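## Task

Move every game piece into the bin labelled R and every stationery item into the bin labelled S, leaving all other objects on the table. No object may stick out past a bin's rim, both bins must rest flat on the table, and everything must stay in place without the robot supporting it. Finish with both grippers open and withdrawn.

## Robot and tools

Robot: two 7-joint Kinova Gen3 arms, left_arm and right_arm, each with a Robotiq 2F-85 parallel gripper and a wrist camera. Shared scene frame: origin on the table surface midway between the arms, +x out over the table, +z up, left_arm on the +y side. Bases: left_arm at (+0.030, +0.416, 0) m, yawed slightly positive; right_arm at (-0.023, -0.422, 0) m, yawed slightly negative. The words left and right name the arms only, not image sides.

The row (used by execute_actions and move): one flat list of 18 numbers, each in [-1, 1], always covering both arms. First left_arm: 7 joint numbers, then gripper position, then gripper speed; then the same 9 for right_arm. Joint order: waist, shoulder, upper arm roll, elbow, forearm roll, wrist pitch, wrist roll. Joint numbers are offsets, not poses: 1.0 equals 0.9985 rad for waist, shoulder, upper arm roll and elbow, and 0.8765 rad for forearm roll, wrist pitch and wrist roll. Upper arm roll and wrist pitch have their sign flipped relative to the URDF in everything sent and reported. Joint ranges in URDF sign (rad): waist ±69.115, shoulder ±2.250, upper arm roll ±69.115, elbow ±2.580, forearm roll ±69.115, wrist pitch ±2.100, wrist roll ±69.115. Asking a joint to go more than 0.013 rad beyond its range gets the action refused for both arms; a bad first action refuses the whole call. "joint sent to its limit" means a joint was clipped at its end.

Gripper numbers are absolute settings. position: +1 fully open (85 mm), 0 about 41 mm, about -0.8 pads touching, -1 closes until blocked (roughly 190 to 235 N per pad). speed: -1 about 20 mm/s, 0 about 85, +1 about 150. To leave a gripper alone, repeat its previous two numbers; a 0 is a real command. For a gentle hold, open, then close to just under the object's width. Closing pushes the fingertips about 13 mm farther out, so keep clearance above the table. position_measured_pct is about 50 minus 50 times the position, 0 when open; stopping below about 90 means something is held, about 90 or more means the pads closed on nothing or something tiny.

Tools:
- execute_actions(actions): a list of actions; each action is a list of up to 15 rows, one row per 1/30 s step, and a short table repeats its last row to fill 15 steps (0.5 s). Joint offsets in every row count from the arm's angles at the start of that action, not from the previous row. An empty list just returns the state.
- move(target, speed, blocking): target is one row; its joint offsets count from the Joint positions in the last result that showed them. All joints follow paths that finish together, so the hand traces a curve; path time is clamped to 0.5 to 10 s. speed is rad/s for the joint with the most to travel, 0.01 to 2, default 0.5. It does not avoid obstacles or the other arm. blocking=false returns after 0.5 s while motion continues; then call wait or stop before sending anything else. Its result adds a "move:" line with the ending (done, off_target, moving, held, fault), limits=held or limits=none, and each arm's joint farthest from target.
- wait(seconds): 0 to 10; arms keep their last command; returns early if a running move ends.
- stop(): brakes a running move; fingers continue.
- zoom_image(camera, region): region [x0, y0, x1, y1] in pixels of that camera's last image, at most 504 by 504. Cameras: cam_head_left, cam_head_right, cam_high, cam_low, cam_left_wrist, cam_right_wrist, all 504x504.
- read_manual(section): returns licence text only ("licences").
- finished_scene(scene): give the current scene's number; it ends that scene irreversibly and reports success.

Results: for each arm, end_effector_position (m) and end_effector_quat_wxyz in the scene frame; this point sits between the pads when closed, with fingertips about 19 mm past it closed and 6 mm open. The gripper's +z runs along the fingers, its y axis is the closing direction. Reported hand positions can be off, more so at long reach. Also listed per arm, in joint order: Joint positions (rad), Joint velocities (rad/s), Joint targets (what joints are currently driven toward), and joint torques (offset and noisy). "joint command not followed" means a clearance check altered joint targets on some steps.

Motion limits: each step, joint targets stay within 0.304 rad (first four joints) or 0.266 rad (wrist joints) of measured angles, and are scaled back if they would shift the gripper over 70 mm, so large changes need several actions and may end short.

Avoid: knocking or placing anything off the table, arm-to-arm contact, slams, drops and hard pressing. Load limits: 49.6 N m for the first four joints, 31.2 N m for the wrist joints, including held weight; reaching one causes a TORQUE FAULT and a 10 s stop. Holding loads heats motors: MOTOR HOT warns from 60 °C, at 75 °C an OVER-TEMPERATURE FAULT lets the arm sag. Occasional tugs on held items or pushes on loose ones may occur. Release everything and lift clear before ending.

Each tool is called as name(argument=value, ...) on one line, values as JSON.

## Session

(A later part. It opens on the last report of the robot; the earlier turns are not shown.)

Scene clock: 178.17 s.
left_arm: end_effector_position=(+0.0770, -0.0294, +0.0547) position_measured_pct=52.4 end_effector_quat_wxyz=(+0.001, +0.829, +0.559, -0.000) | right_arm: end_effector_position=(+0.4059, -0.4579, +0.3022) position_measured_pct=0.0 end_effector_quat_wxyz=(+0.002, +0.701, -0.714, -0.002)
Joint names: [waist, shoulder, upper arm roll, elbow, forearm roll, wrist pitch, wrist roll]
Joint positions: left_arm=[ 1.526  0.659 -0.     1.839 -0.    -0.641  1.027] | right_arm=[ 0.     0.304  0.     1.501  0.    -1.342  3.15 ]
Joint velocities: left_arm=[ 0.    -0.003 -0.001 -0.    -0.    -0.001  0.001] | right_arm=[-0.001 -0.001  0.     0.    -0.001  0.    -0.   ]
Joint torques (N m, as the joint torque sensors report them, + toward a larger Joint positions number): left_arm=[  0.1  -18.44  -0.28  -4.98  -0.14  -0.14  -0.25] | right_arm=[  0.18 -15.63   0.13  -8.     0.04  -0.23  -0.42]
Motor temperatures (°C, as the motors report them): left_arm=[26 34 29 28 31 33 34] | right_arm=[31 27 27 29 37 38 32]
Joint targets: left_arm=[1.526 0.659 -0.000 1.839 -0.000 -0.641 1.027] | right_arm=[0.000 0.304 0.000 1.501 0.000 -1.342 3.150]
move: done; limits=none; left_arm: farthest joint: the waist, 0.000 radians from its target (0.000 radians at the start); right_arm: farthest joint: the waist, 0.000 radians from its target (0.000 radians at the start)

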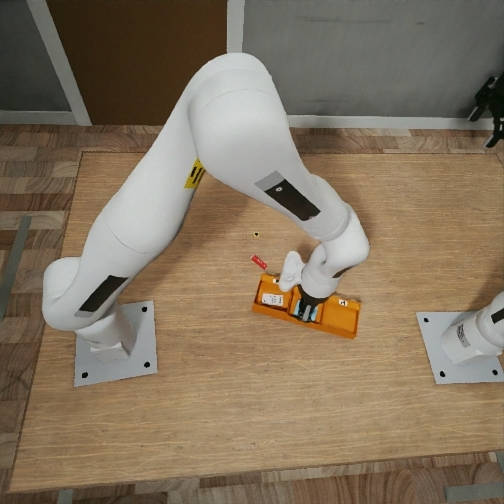

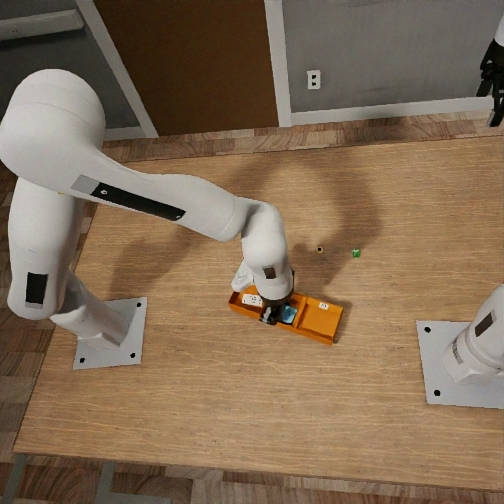

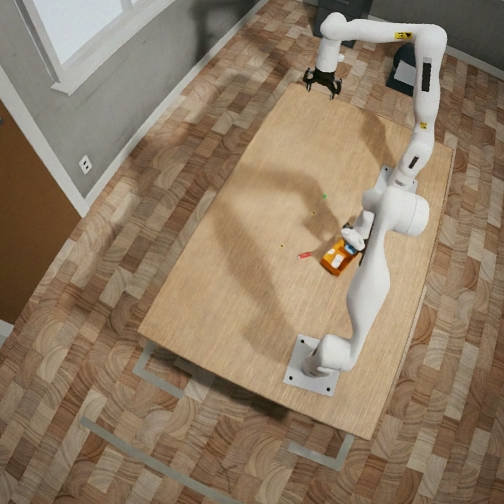

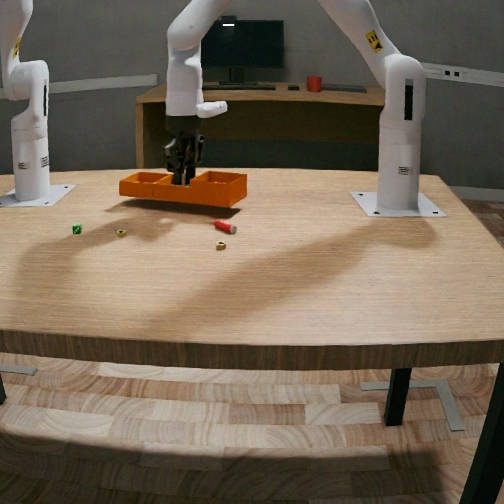

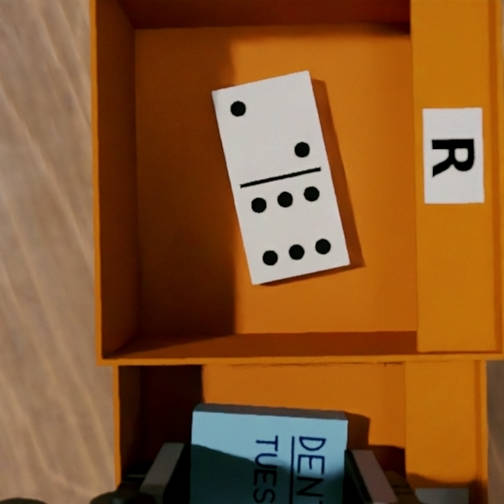

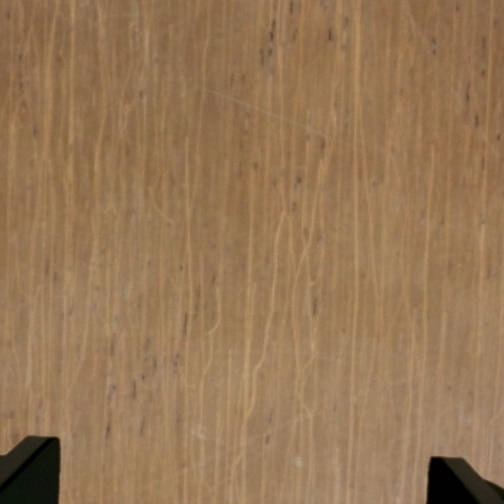

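move(target=[0,0.043,0,0.019,0,0.07,0,-0.05,-1,0,0,0,0,0,0,0,1,0], speed=0.15)

move(target=[0,0,0,0,0,0,0,-0.3,0,0,0,0,0,0,0,0,1,0])

move(target=[0,0,0,0,0,0,0,-0.02,0,0,0,0,0,0,0,0,1,0])

Scene clock: 189.70 s.
left_arm: end_effector_position=(+0.0767, -0.0274, +0.0322) position_measured_pct=52.4 end_effector_quat_wxyz=(+0.001, +0.829, +0.559, -0.000) | right_arm: end_effector_position=(+0.4059, -0.4579, +0.3022) position_measured_pct=0.0 end_effector_quat_wxyz=(+0.002, +0.701, -0.714, -0.002)
Joint names: [waist, shoulder, upper arm roll, elbow, forearm roll, wrist pitch, wrist roll]
Joint positions: left_arm=[ 1.526  0.702 -0.     1.858 -0.    -0.58   1.027] | right_arm=[ 0.     0.304  0.     1.501  0.    -1.342  3.15 ]
Joint velocities: left_arm=[-0.     0.003  0.     0.     0.     0.     0.   ] | right_arm=[-0.    -0.001  0.    -0.001  0.001 -0.     0.   ]
Joint torques (N m, as the joint torque sensors report them, + toward a larger Joint positions number): left_arm=[  0.1  -18.69  -0.28  -4.68  -0.11  -0.17  -0.3 ] | right_arm=[  0.12 -15.78   0.15  -8.12   0.03  -0.25  -0.39]
Motor temperatures (°C, as the motors report them): left_arm=[26 34 29 28 31 33 34] | right_arm=[31 27 27 29 37 38 32]
Joint targets: left_arm=[1.526 0.702 -0.000 1.858 -0.000 -0.580 1.027] | right_arm=[0.000 0.304 0.000 1.501 0.000 -1.342 3.150]
move: done; limits=none; left_arm: farthest joint: the waist, 0.000 radians from its target (0.000 radians at the start); right_arm: farthest joint: the waist, 0.000 radians from its target (0.000 radians at the start)

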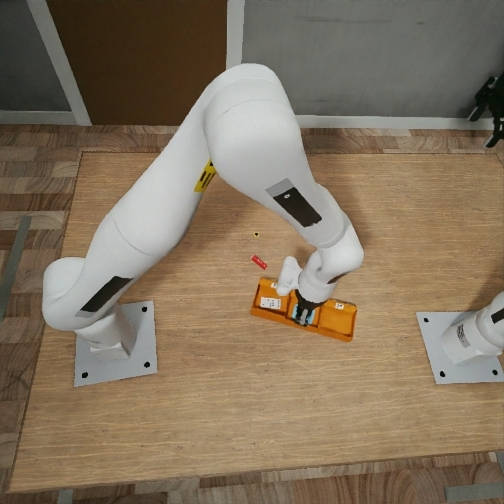

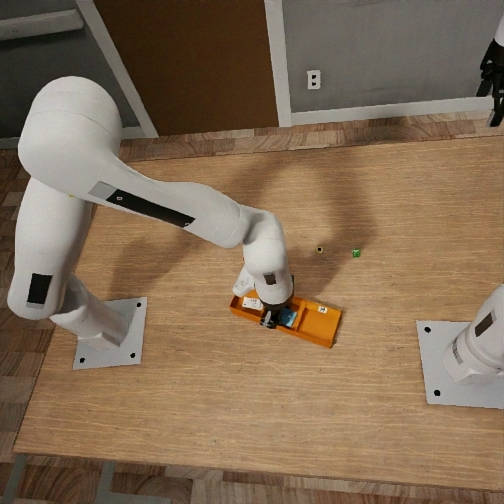

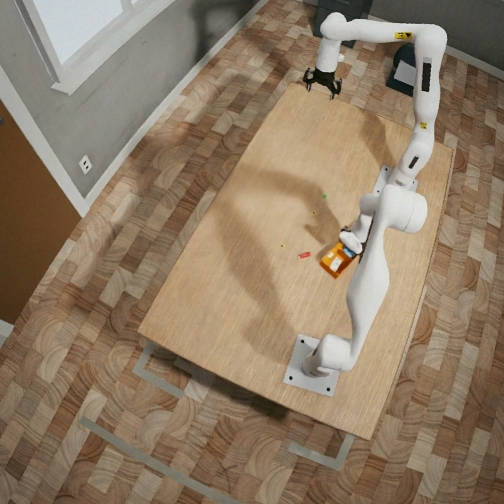

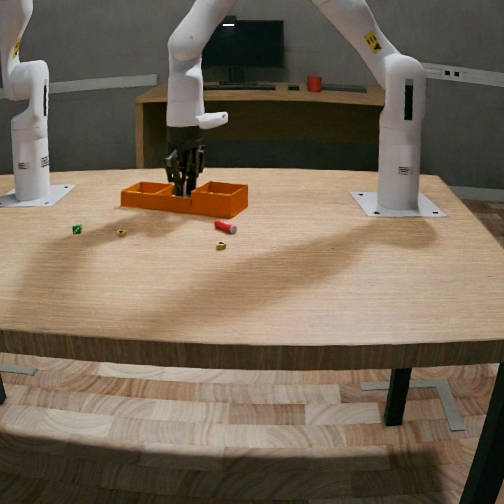

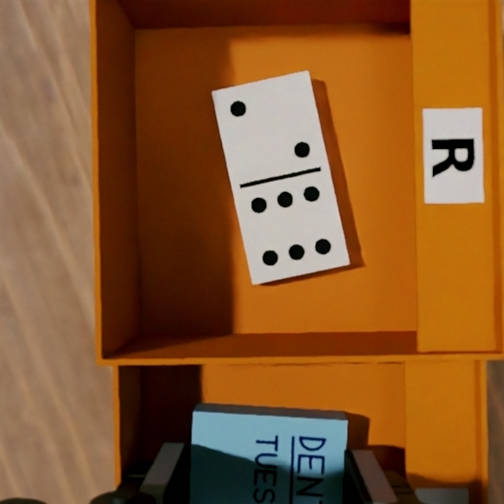

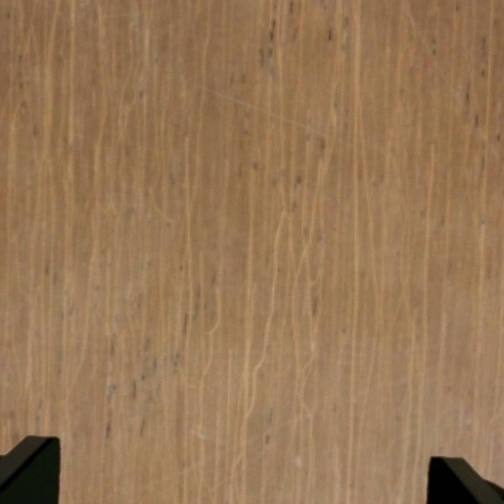

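Scene clock: 190.20 s.
left_arm: end_effector_position=(+0.0767, -0.0276, +0.0324) position_measured_pct=59.5 end_effector_quat_wxyz=(+0.001, +0.829, +0.559, -0.001) | right_arm: end_effector_position=(+0.4059, -0.4579, +0.3022) position_measured_pct=0.0 end_effector_quat_wxyz=(+0.002, +0.701, -0.714, -0.002)
Joint names: [waist, shoulder, upper arm roll, elbow, forearm roll, wrist pitch, wrist roll]
Joint positions: left_arm=[ 1.526  0.701 -0.     1.858 -0.    -0.58   1.027] | right_arm=[ 0.     0.304  0.     1.501  0.    -1.342  3.15 ]
Joint velocities: left_arm=[-0.001 -0.001  0.    -0.     0.    -0.001  0.001] | right_arm=[-0.002  0.001 -0.     0.     0.001  0.    -0.   ]
Joint torques (N m, as the joint torque sensors report them, + toward a larger Joint positions number): left_arm=[  0.2  -17.68  -0.29  -4.15  -0.2   -0.12  -0.22] | right_arm=[  0.34 -15.63   0.17  -8.1   -0.02  -0.29  -0.37]
Motor temperatures (°C, as the motors report them): left_arm=[26 34 29 28 31 33 34] | right_arm=[31 27 27 29 37 38 32]
Joint targets: left_arm=[1.526 0.702 -0.000 1.858 -0.000 -0.580 1.027] | right_arm=[0.000 0.304 0.000 1.501 0.000 -1.342 3.150]
move: done; limits=none; left_arm: farthest joint: the shoulder, 0.001 radians from its target (0.000 radians at the start); right_arm: farthest joint: the waist, 0.000 radians from its target (0.000 radians at the start)

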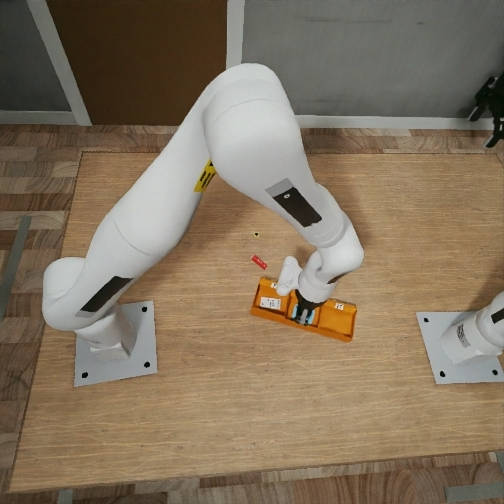

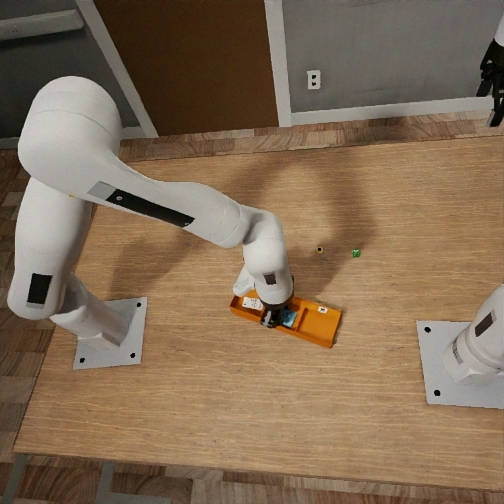

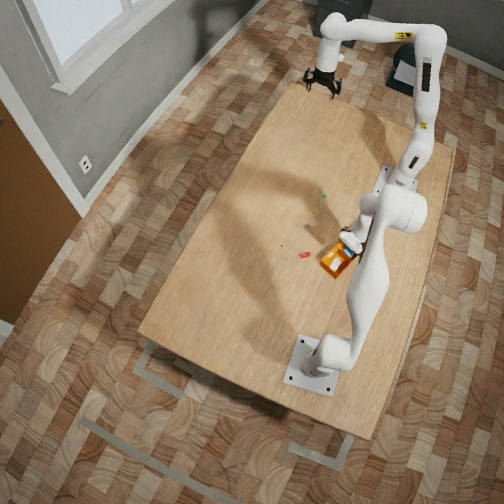

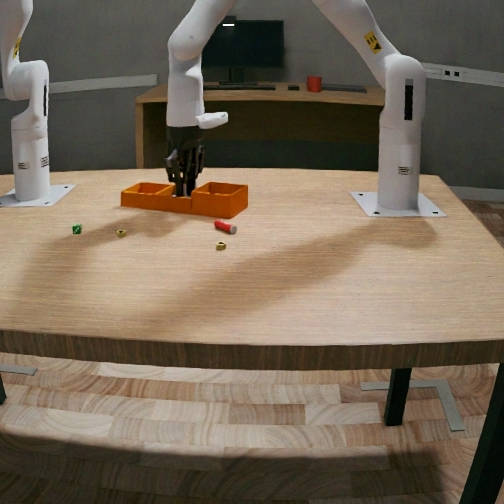

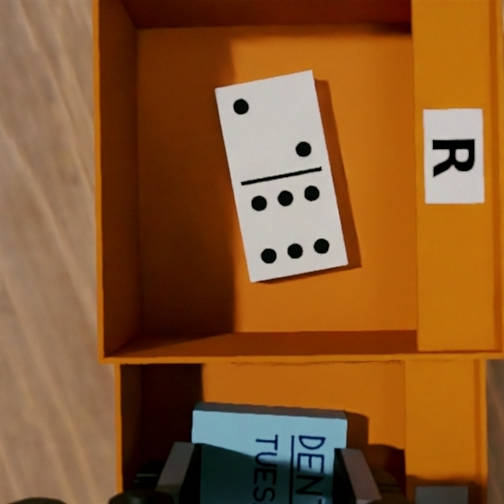

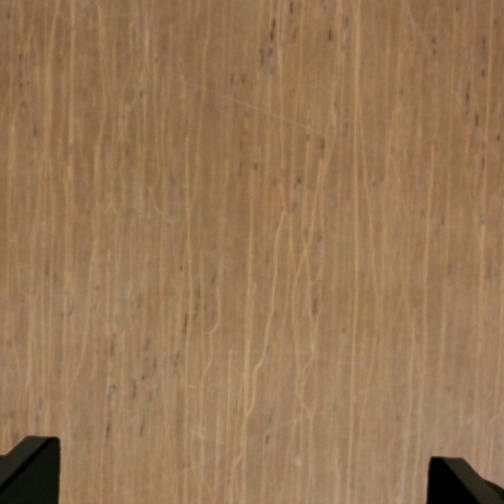

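Scene clock: 190.70 s.
left_arm: end_effector_position=(+0.0767, -0.0274, +0.0323) position_measured_pct=51.6 end_effector_quat_wxyz=(+0.001, +0.829, +0.559, -0.000) | right_arm: end_effector_position=(+0.4059, -0.4579, +0.3022) position_measured_pct=0.0 end_effector_quat_wxyz=(+0.002, +0.701, -0.714, -0.002)
Joint names: [waist, shoulder, upper arm roll, elbow, forearm roll, wrist pitch, wrist roll]
Joint positions: left_arm=[ 1.526  0.702 -0.     1.858 -0.    -0.58   1.027] | right_arm=[ 0.     0.304  0.     1.501  0.    -1.342  3.15 ]
Joint velocities: left_arm=[ 0.001 -0.001 -0.    -0.    -0.001 -0.001  0.001] | right_arm=[-0.001 -0.001  0.     0.     0.001  0.001  0.   ]
Joint torques (N m, as the joint torque sensors report them, + toward a larger Joint positions number): left_arm=[  0.1  -18.28  -0.31  -4.5   -0.25  -0.18  -0.3 ] | right_arm=[  0.07 -15.69   0.23  -8.16   0.03  -0.23  -0.39]
Motor temperatures (°C, as the motors report them): left_arm=[26 34 29 28 31 33 34] | right_arm=[31 27 27 29 37 38 32]
Joint targets: left_arm=[1.526 0.701 -0.000 1.858 -0.000 -0.580 1.027] | right_arm=[0.000 0.304 0.000 1.501 0.000 -1.342 3.150]
move: done; limits=none; left_arm: farthest joint: the shoulder, 0.001 radians from its target (0.000 radians at the start); right_arm: farthest joint: the waist, 0.000 radians from its target (0.000 radians at the start)

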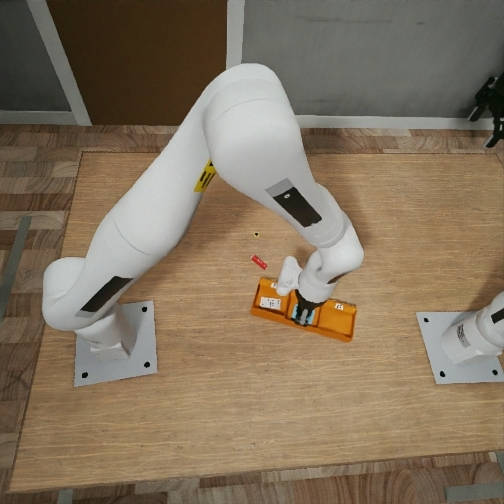

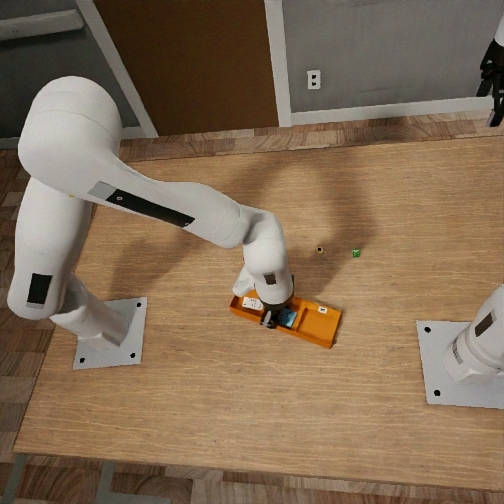

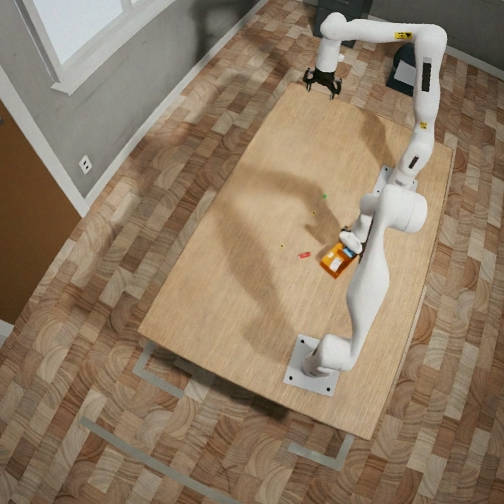

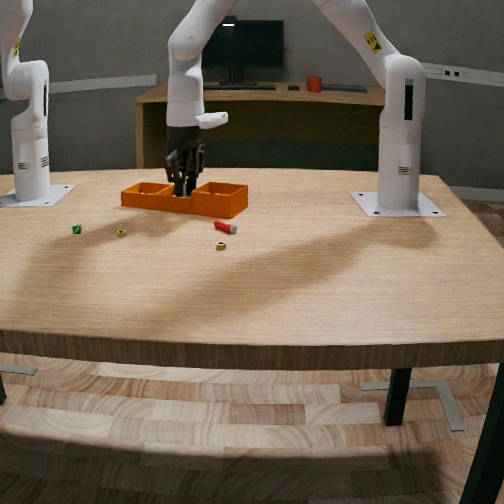

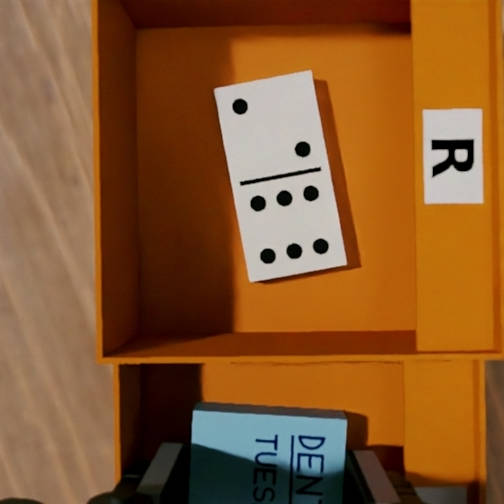

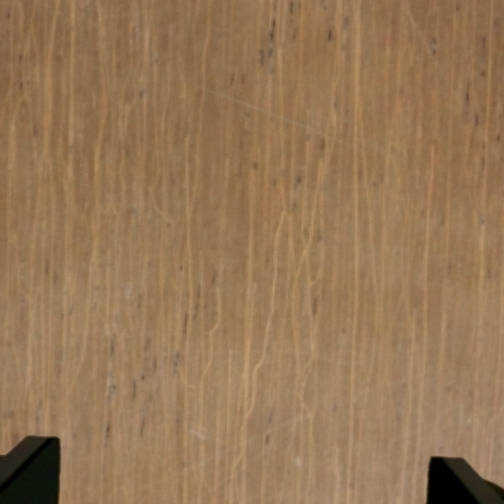

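move(target=[0,0,0,0,0,0,0,-0.13,-1,0,0,0,0,0,0,0,1,0])

move(target=[0,-0.03,0,-0.013,0,-0.048,0,-0.13,-1,0,0,0,0,0,0,0,1,0], speed=0.1)

Scene clock: 196.33 s.
left_arm: end_effector_position=(+0.0765, -0.0274, +0.0327) position_measured_pct=55.2 end_effector_quat_wxyz=(+0.001, +0.829, +0.559, -0.001) | right_arm: end_effector_position=(+0.4059, -0.4579, +0.3022) position_measured_pct=0.0 end_effector_quat_wxyz=(+0.002, +0.701, -0.714, -0.002)
Joint names: [waist, shoulder, upper arm roll, elbow, forearm roll, wrist pitch, wrist roll]
Joint positions: left_arm=[ 1.527  0.701 -0.     1.858  0.    -0.581  1.027] | right_arm=[ 0.     0.304  0.     1.501  0.    -1.342  3.15 ]
Joint velocities: left_arm=[ 0.001 -0.001  0.001  0.    -0.     0.     0.001] | right_arm=[-0.001  0.001  0.     0.002 -0.001  0.001 -0.   ]
Joint torques (N m, as the joint torque sensors report them, + toward a larger Joint positions number): left_arm=[ -0.01 -17.23  -0.18  -4.54  -0.23   0.17  -0.22] | right_arm=[  0.09 -15.75   0.29  -8.07  -0.03  -0.26  -0.39]
Motor temperatures (°C, as the motors report them): left_arm=[26 34 29 28 31 33 34] | right_arm=[31 27 27 29 37 38 32]
Joint targets: left_arm=[1.526 0.702 -0.000 1.858 -0.000 -0.580 1.027] | right_arm=[0.000 0.304 0.000 1.501 0.000 -1.342 3.150]
move: done; limits=none; left_arm: farthest joint: the waist, 0.001 radians from its target (0.000 radians at the start); right_arm: farthest joint: the waist, 0.000 radians from its target (0.000 radians at the start)

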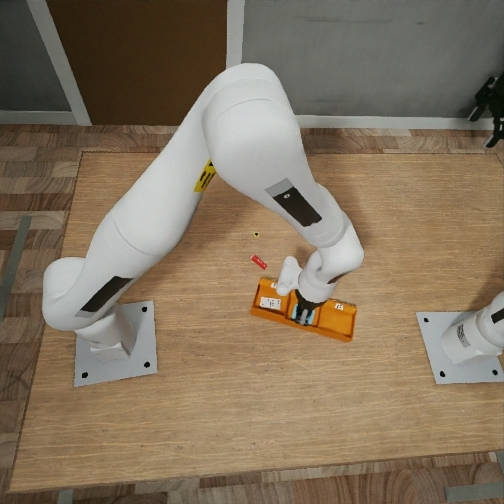

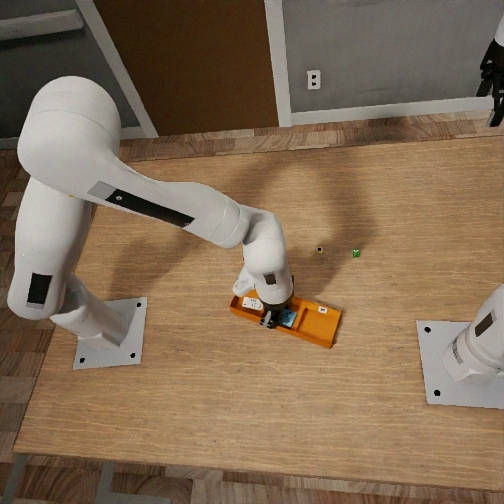

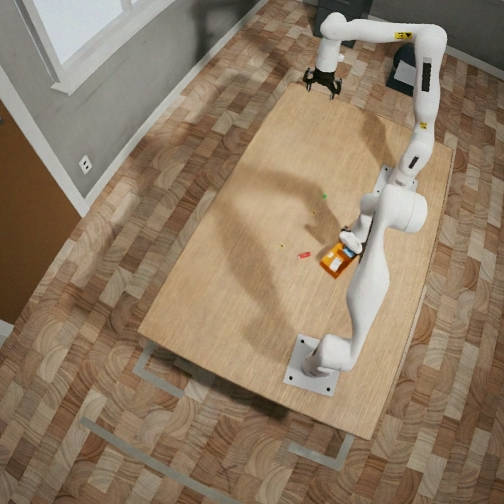

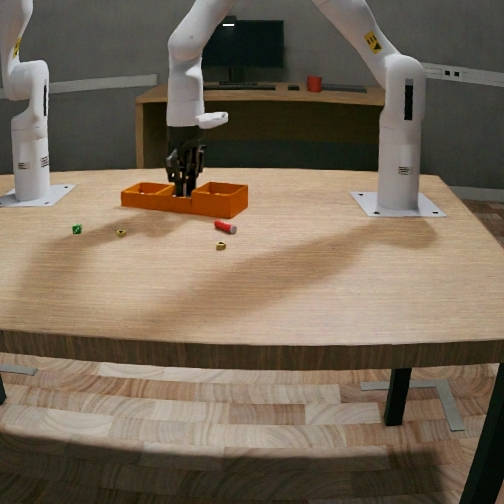

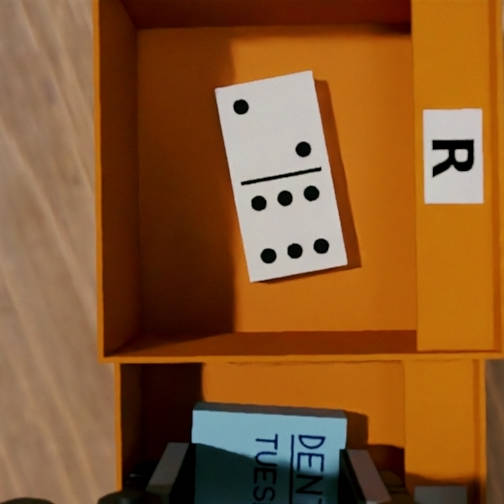

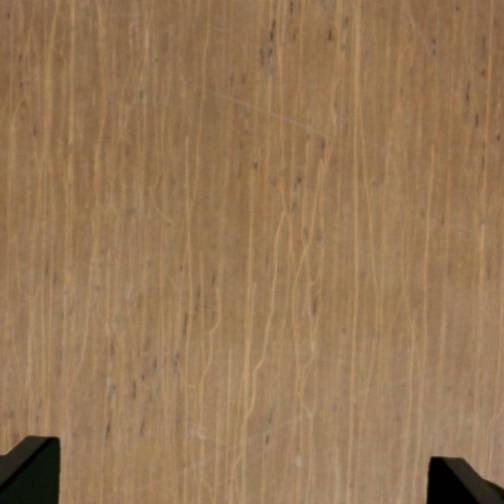

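Scene clock: 197.13 s.
left_arm: end_effector_position=(+0.0768, -0.0290, +0.0483) position_measured_pct=55.2 end_effector_quat_wxyz=(+0.001, +0.829, +0.559, -0.001) | right_arm: end_effector_position=(+0.4059, -0.4579, +0.3022) position_measured_pct=0.0 end_effector_quat_wxyz=(+0.002, +0.701, -0.714, -0.002)
Joint names: [waist, shoulder, upper arm roll, elbow, forearm roll, wrist pitch, wrist roll]
Joint positions: left_arm=[ 1.527  0.671 -0.     1.845  0.    -0.623  1.027] | right_arm=[ 0.     0.304  0.     1.501  0.    -1.342  3.15 ]
Joint velocities: left_arm=[ 0.    -0.002 -0.001 -0.     0.001 -0.001  0.001] | right_arm=[-0.001 -0.003 -0.     0.     0.001  0.002  0.   ]
Joint torques (N m, as the joint torque sensors report them, + toward a larger Joint positions number): left_arm=[  0.16 -17.83  -0.32  -4.58  -0.15  -0.14  -0.29] | right_arm=[  0.2  -15.61   0.23  -8.01   0.07  -0.29  -0.32]
Motor temperatures (°C, as the motors report them): left_arm=[26 34 29 28 31 33 34] | right_arm=[31 27 27 29 37 38 32]
Joint targets: left_arm=[1.527 0.671 -0.000 1.845 0.000 -0.623 1.027] | right_arm=[0.000 0.304 0.000 1.501 0.000 -1.342 3.150]
move: done; limits=none; left_arm: farthest joint: the waist, 0.000 radians from its target (0.000 radians at the start); right_arm: farthest joint: the waist, 0.000 radians from its target (0.000 radians at the start)

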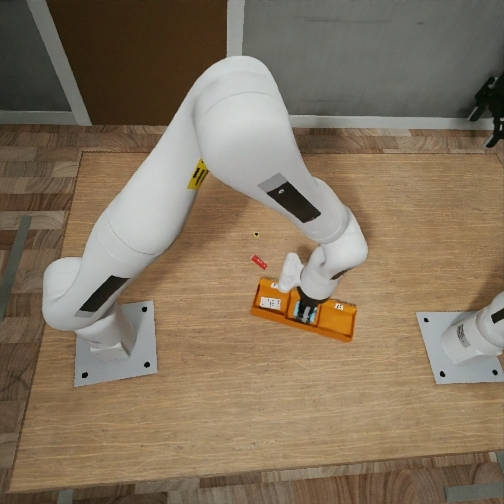

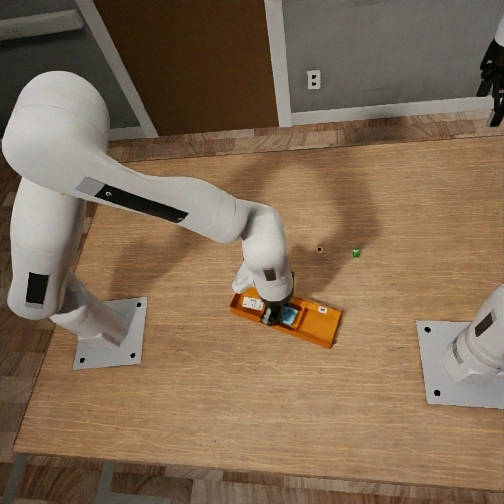

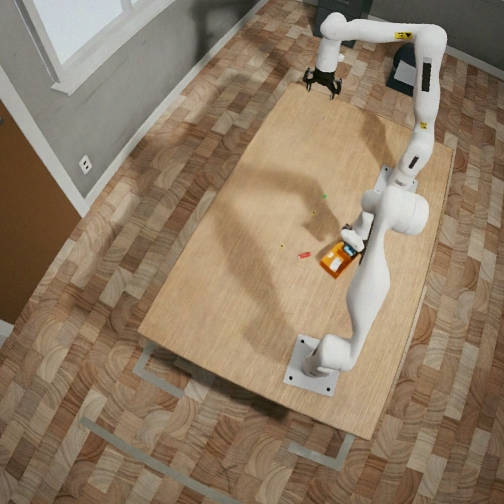

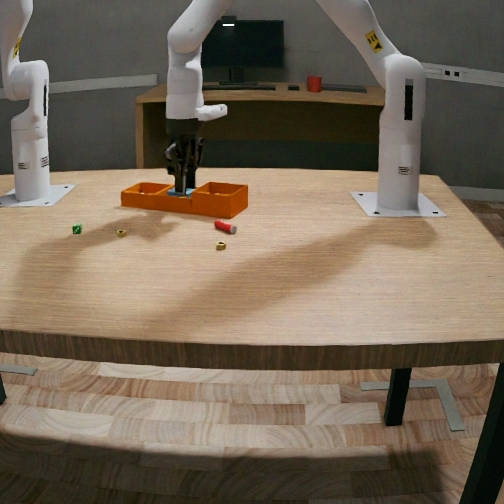

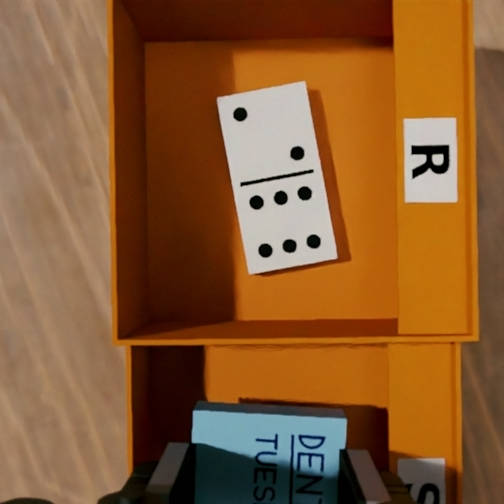

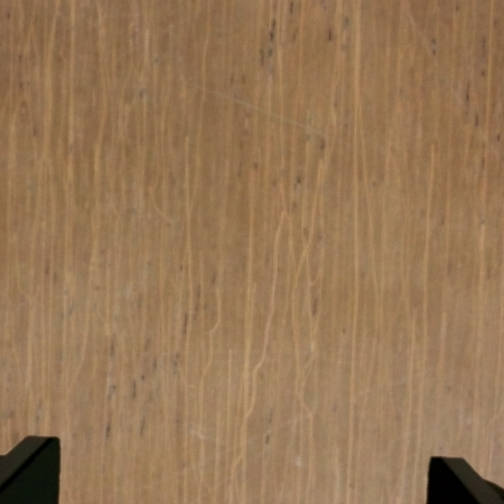

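move(target=[-0.025,-0.026,0,0.064,0,0.043,-0.028,-0.13,-1,0,0,0,0,0,0,0,1,0], speed=0.1)

Scene clock: 210.10 s.
left_arm: end_effector_position=(+0.0844, -0.0096, +0.0481) position_measured_pct=55.2 end_effector_quat_wxyz=(+0.001, +0.829, +0.559, -0.001) | right_arm: end_effector_position=(+0.4059, -0.4579, +0.3022) position_measured_pct=0.0 end_effector_quat_wxyz=(+0.002, +0.701, -0.714, -0.002)
Joint names: [waist, shoulder, upper arm roll, elbow, forearm roll, wrist pitch, wrist roll]
Joint positions: left_arm=[ 1.502  0.645 -0.     1.909  0.    -0.585  1.002] | right_arm=[ 0.     0.304  0.     1.501  0.    -1.342  3.15 ]
Joint velocities: left_arm=[-0.001 -0.001 -0.001  0.001 -0.001  0.    -0.001] | right_arm=[ 0.001 -0.001 -0.     0.002 -0.     0.001  0.   ]
Joint torques (N m, as the joint torque sensors report them, + toward a larger Joint positions number): left_arm=[ -0.18 -17.34  -0.12  -4.07  -0.2   -0.3   -0.25] | right_arm=[  0.19 -15.73   0.26  -8.02   0.07  -0.23  -0.45]
Motor temperatures (°C, as the motors report them): left_arm=[26 34 29 28 31 33 34] | right_arm=[31 28 27 29 37 38 32]
Joint targets: left_arm=[1.502 0.645 -0.000 1.909 0.000 -0.585 1.002] | right_arm=[0.000 0.304 0.000 1.501 0.000 -1.342 3.150]
move: done; limits=none; left_arm: farthest joint: the waist, 0.000 radians from its target (0.024 radians at the start); right_arm: farthest joint: the waist, 0.000 radians from its target (0.000 radians at the start)

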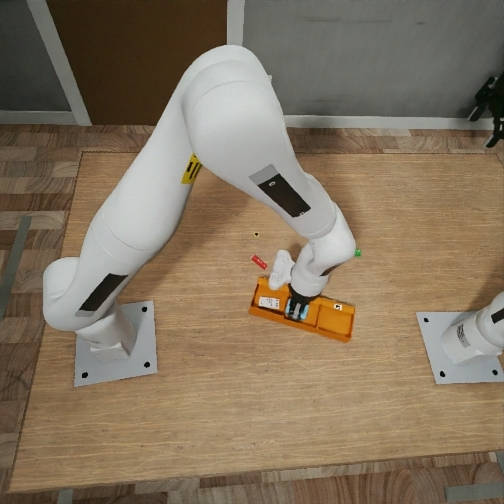

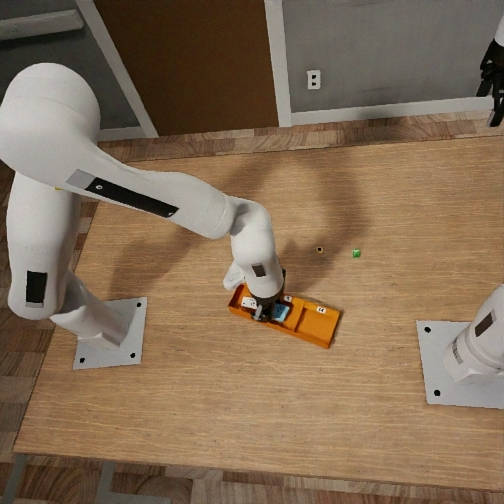

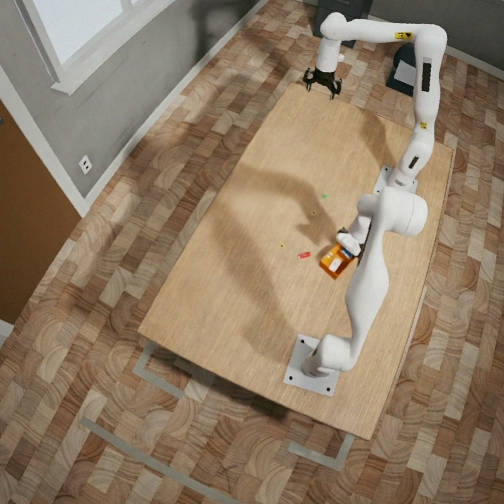

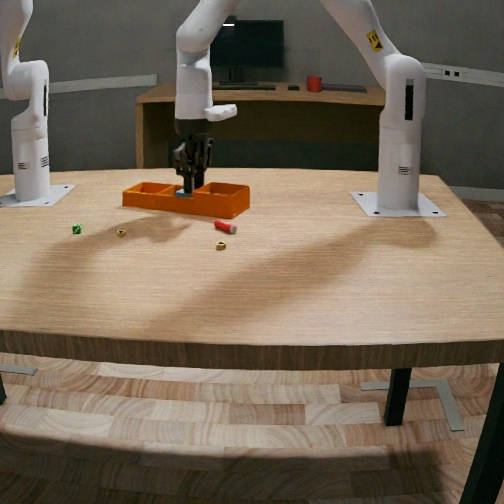

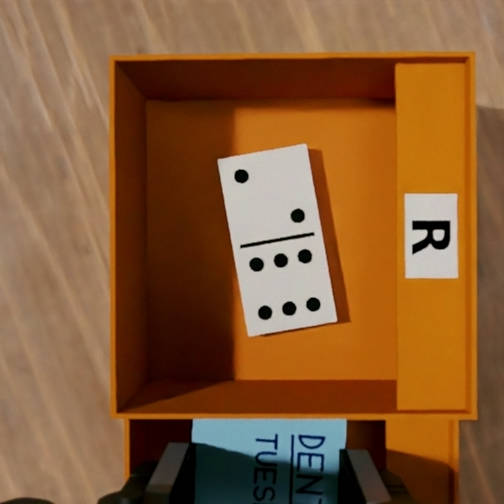

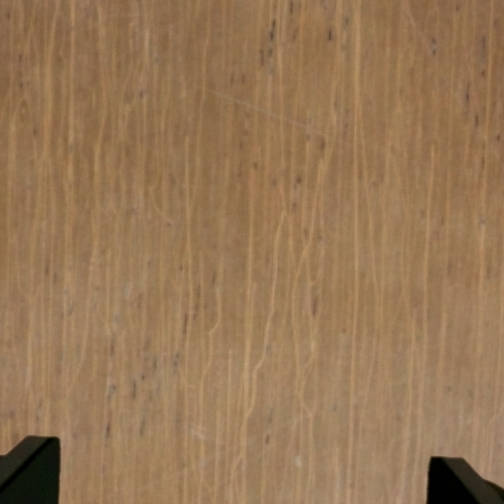

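move(target=[-0.008,-0.009,0,0.02,0,0.013,-0.009,-0.13,-1,0,0,0,0,0,0,0,1,0], speed=0.3)

move(target=[0,-0.02,0,-0.009,0,-0.033,0,-0.13,-1,0,0,0,0,0,0,0,1,0], speed=0.1)

Scene clock: 215.40 s.
left_arm: end_effector_position=(+0.0866, -0.0036, +0.0485) position_measured_pct=55.2 end_effector_quat_wxyz=(+0.002, +0.829, +0.559, -0.001) | right_arm: end_effector_position=(+0.4060, -0.4579, +0.3022) position_measured_pct=0.0 end_effector_quat_wxyz=(+0.002, +0.701, -0.714, -0.002)
Joint names: [waist, shoulder, upper arm roll, elbow, forearm roll, wrist pitch, wrist roll]
Joint positions: left_arm=[ 1.494  0.636 -0.     1.929  0.    -0.573  0.995] | right_arm=[ 0.     0.304  0.     1.501  0.    -1.342  3.15 ]
Joint velocities: left_arm=[ 0.    -0.    -0.001  0.001 -0.     0.    -0.   ] | right_arm=[ 0.     0.    -0.    -0.001  0.    -0.    -0.   ]
Joint torques (N m, as the joint torque sensors report them, + toward a larger Joint positions number): left_arm=[  0.24 -17.2   -0.19  -4.28  -0.29  -0.38  -0.22] | right_arm=[  0.03 -15.75   0.24  -8.21   0.12  -0.23  -0.32]
Motor temperatures (°C, as the motors report them): left_arm=[26 34 29 28 31 33 34] | right_arm=[31 28 27 29 37 38 32]
Joint targets: left_arm=[1.494 0.636 -0.000 1.929 0.000 -0.574 0.995] | right_arm=[0.000 0.304 0.000 1.501 0.000 -1.342 3.150]
move: done; limits=none; left_arm: farthest joint: the waist, 0.000 radians from its target (0.008 radians at the start); right_arm: farthest joint: the waist, 0.000 radians from its target (0.000 radians at the start)

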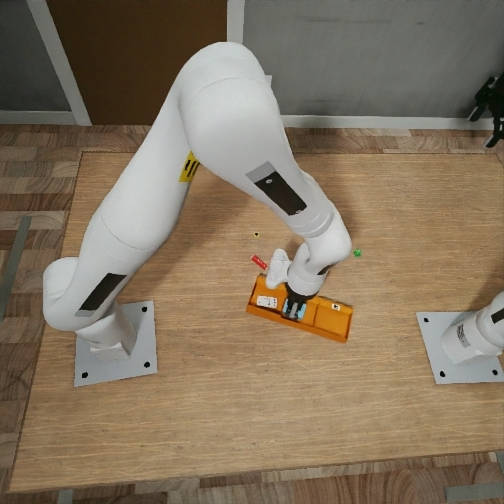

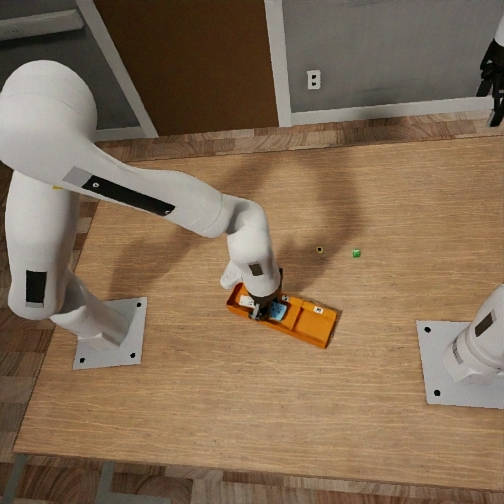

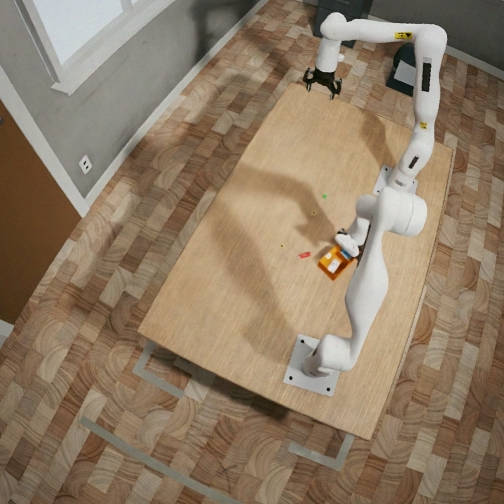

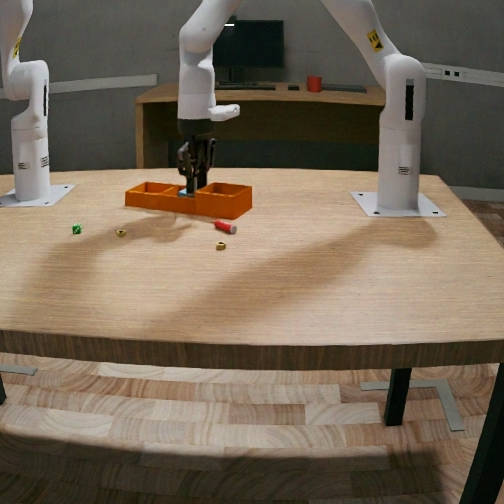

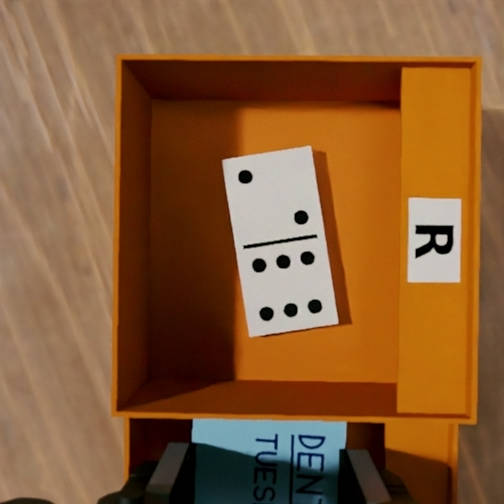

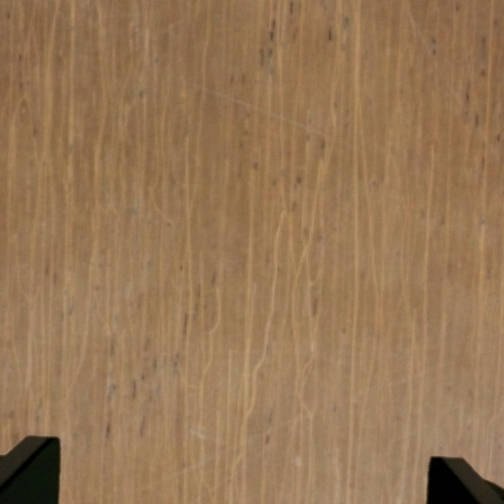

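Scene clock: 216.17 s.
left_arm: end_effector_position=(+0.0867, -0.0043, +0.0584) position_measured_pct=55.2 end_effector_quat_wxyz=(+0.001, +0.829, +0.559, -0.001) | right_arm: end_effector_position=(+0.4060, -0.4579, +0.3022) position_measured_pct=0.0 end_effector_quat_wxyz=(+0.002, +0.701, -0.714, -0.002)
Joint names: [waist, shoulder, upper arm roll, elbow, forearm roll, wrist pitch, wrist roll]
Joint positions: left_arm=[ 1.494  0.616 -0.     1.92   0.    -0.602  0.995] | right_arm=[ 0.     0.304  0.     1.501  0.    -1.342  3.15 ]
Joint velocities: left_arm=[-0.001 -0.001  0.001  0.     0.     0.    -0.002] | right_arm=[-0.001  0.001 -0.    -0.    -0.     0.001  0.   ]
Joint torques (N m, as the joint torque sensors report them, + toward a larger Joint positions number): left_arm=[  0.06 -16.9   -0.25  -4.51  -0.19  -0.22  -0.25] | right_arm=[  0.19 -15.73   0.23  -8.07   0.05  -0.16  -0.31]
Motor temperatures (°C, as the motors report them): left_arm=[26 34 29 28 31 33 34] | right_arm=[31 28 27 29 37 38 32]
Joint targets: left_arm=[1.494 0.616 -0.000 1.920 0.000 -0.602 0.995] | right_arm=[0.000 0.304 0.000 1.501 0.000 -1.342 3.150]
move: done; limits=none; left_arm: farthest joint: the waist, 0.000 radians from its target (0.000 radians at the start); right_arm: farthest joint: the waist, 0.000 radians from its target (0.000 radians at the start)

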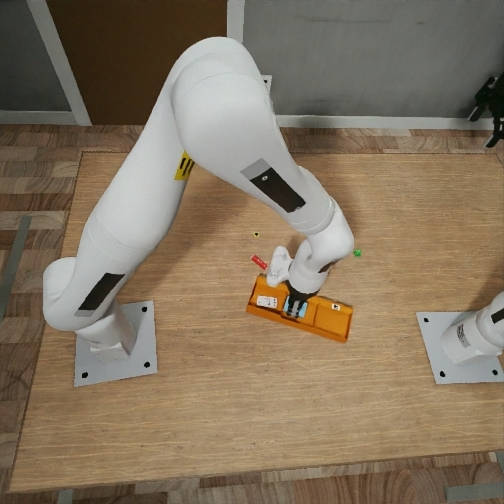

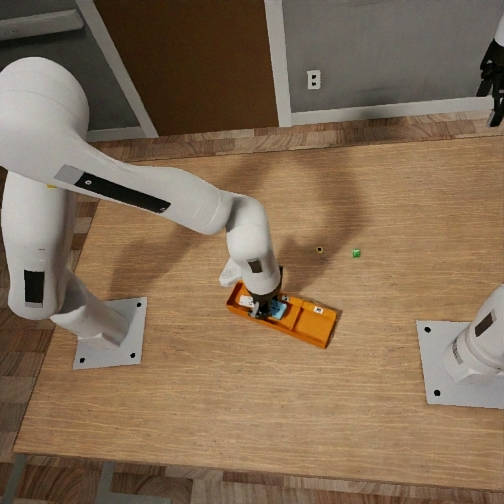

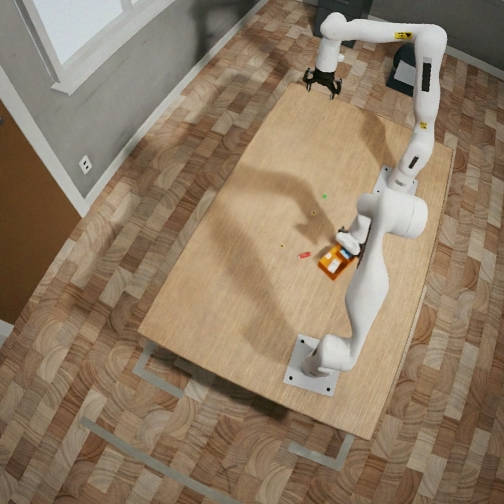

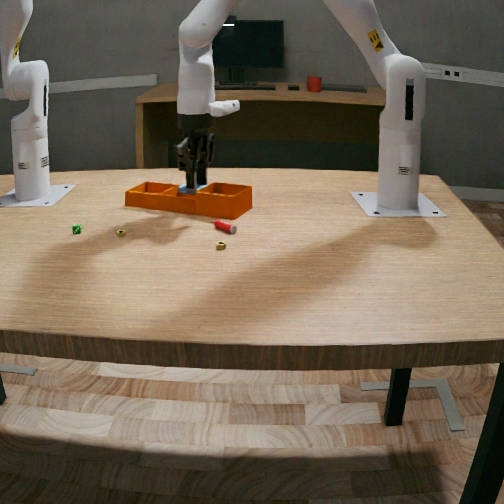

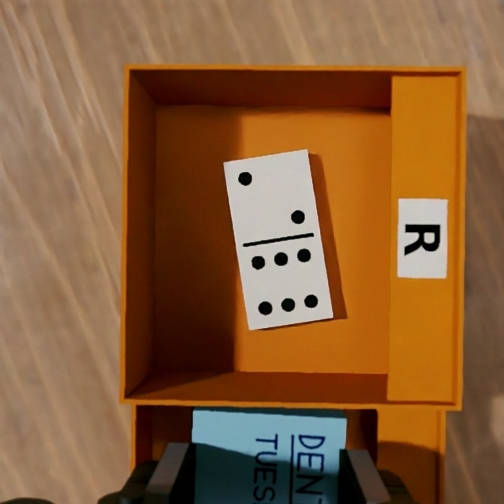

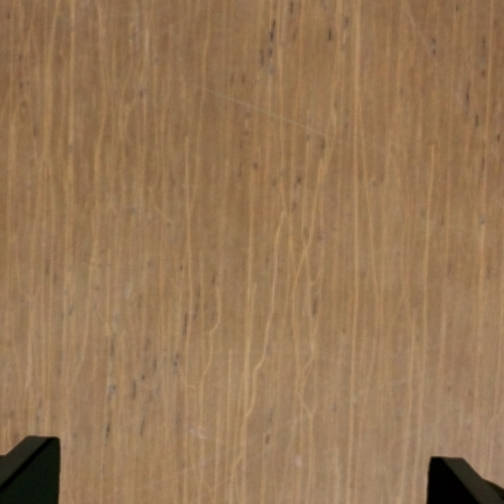

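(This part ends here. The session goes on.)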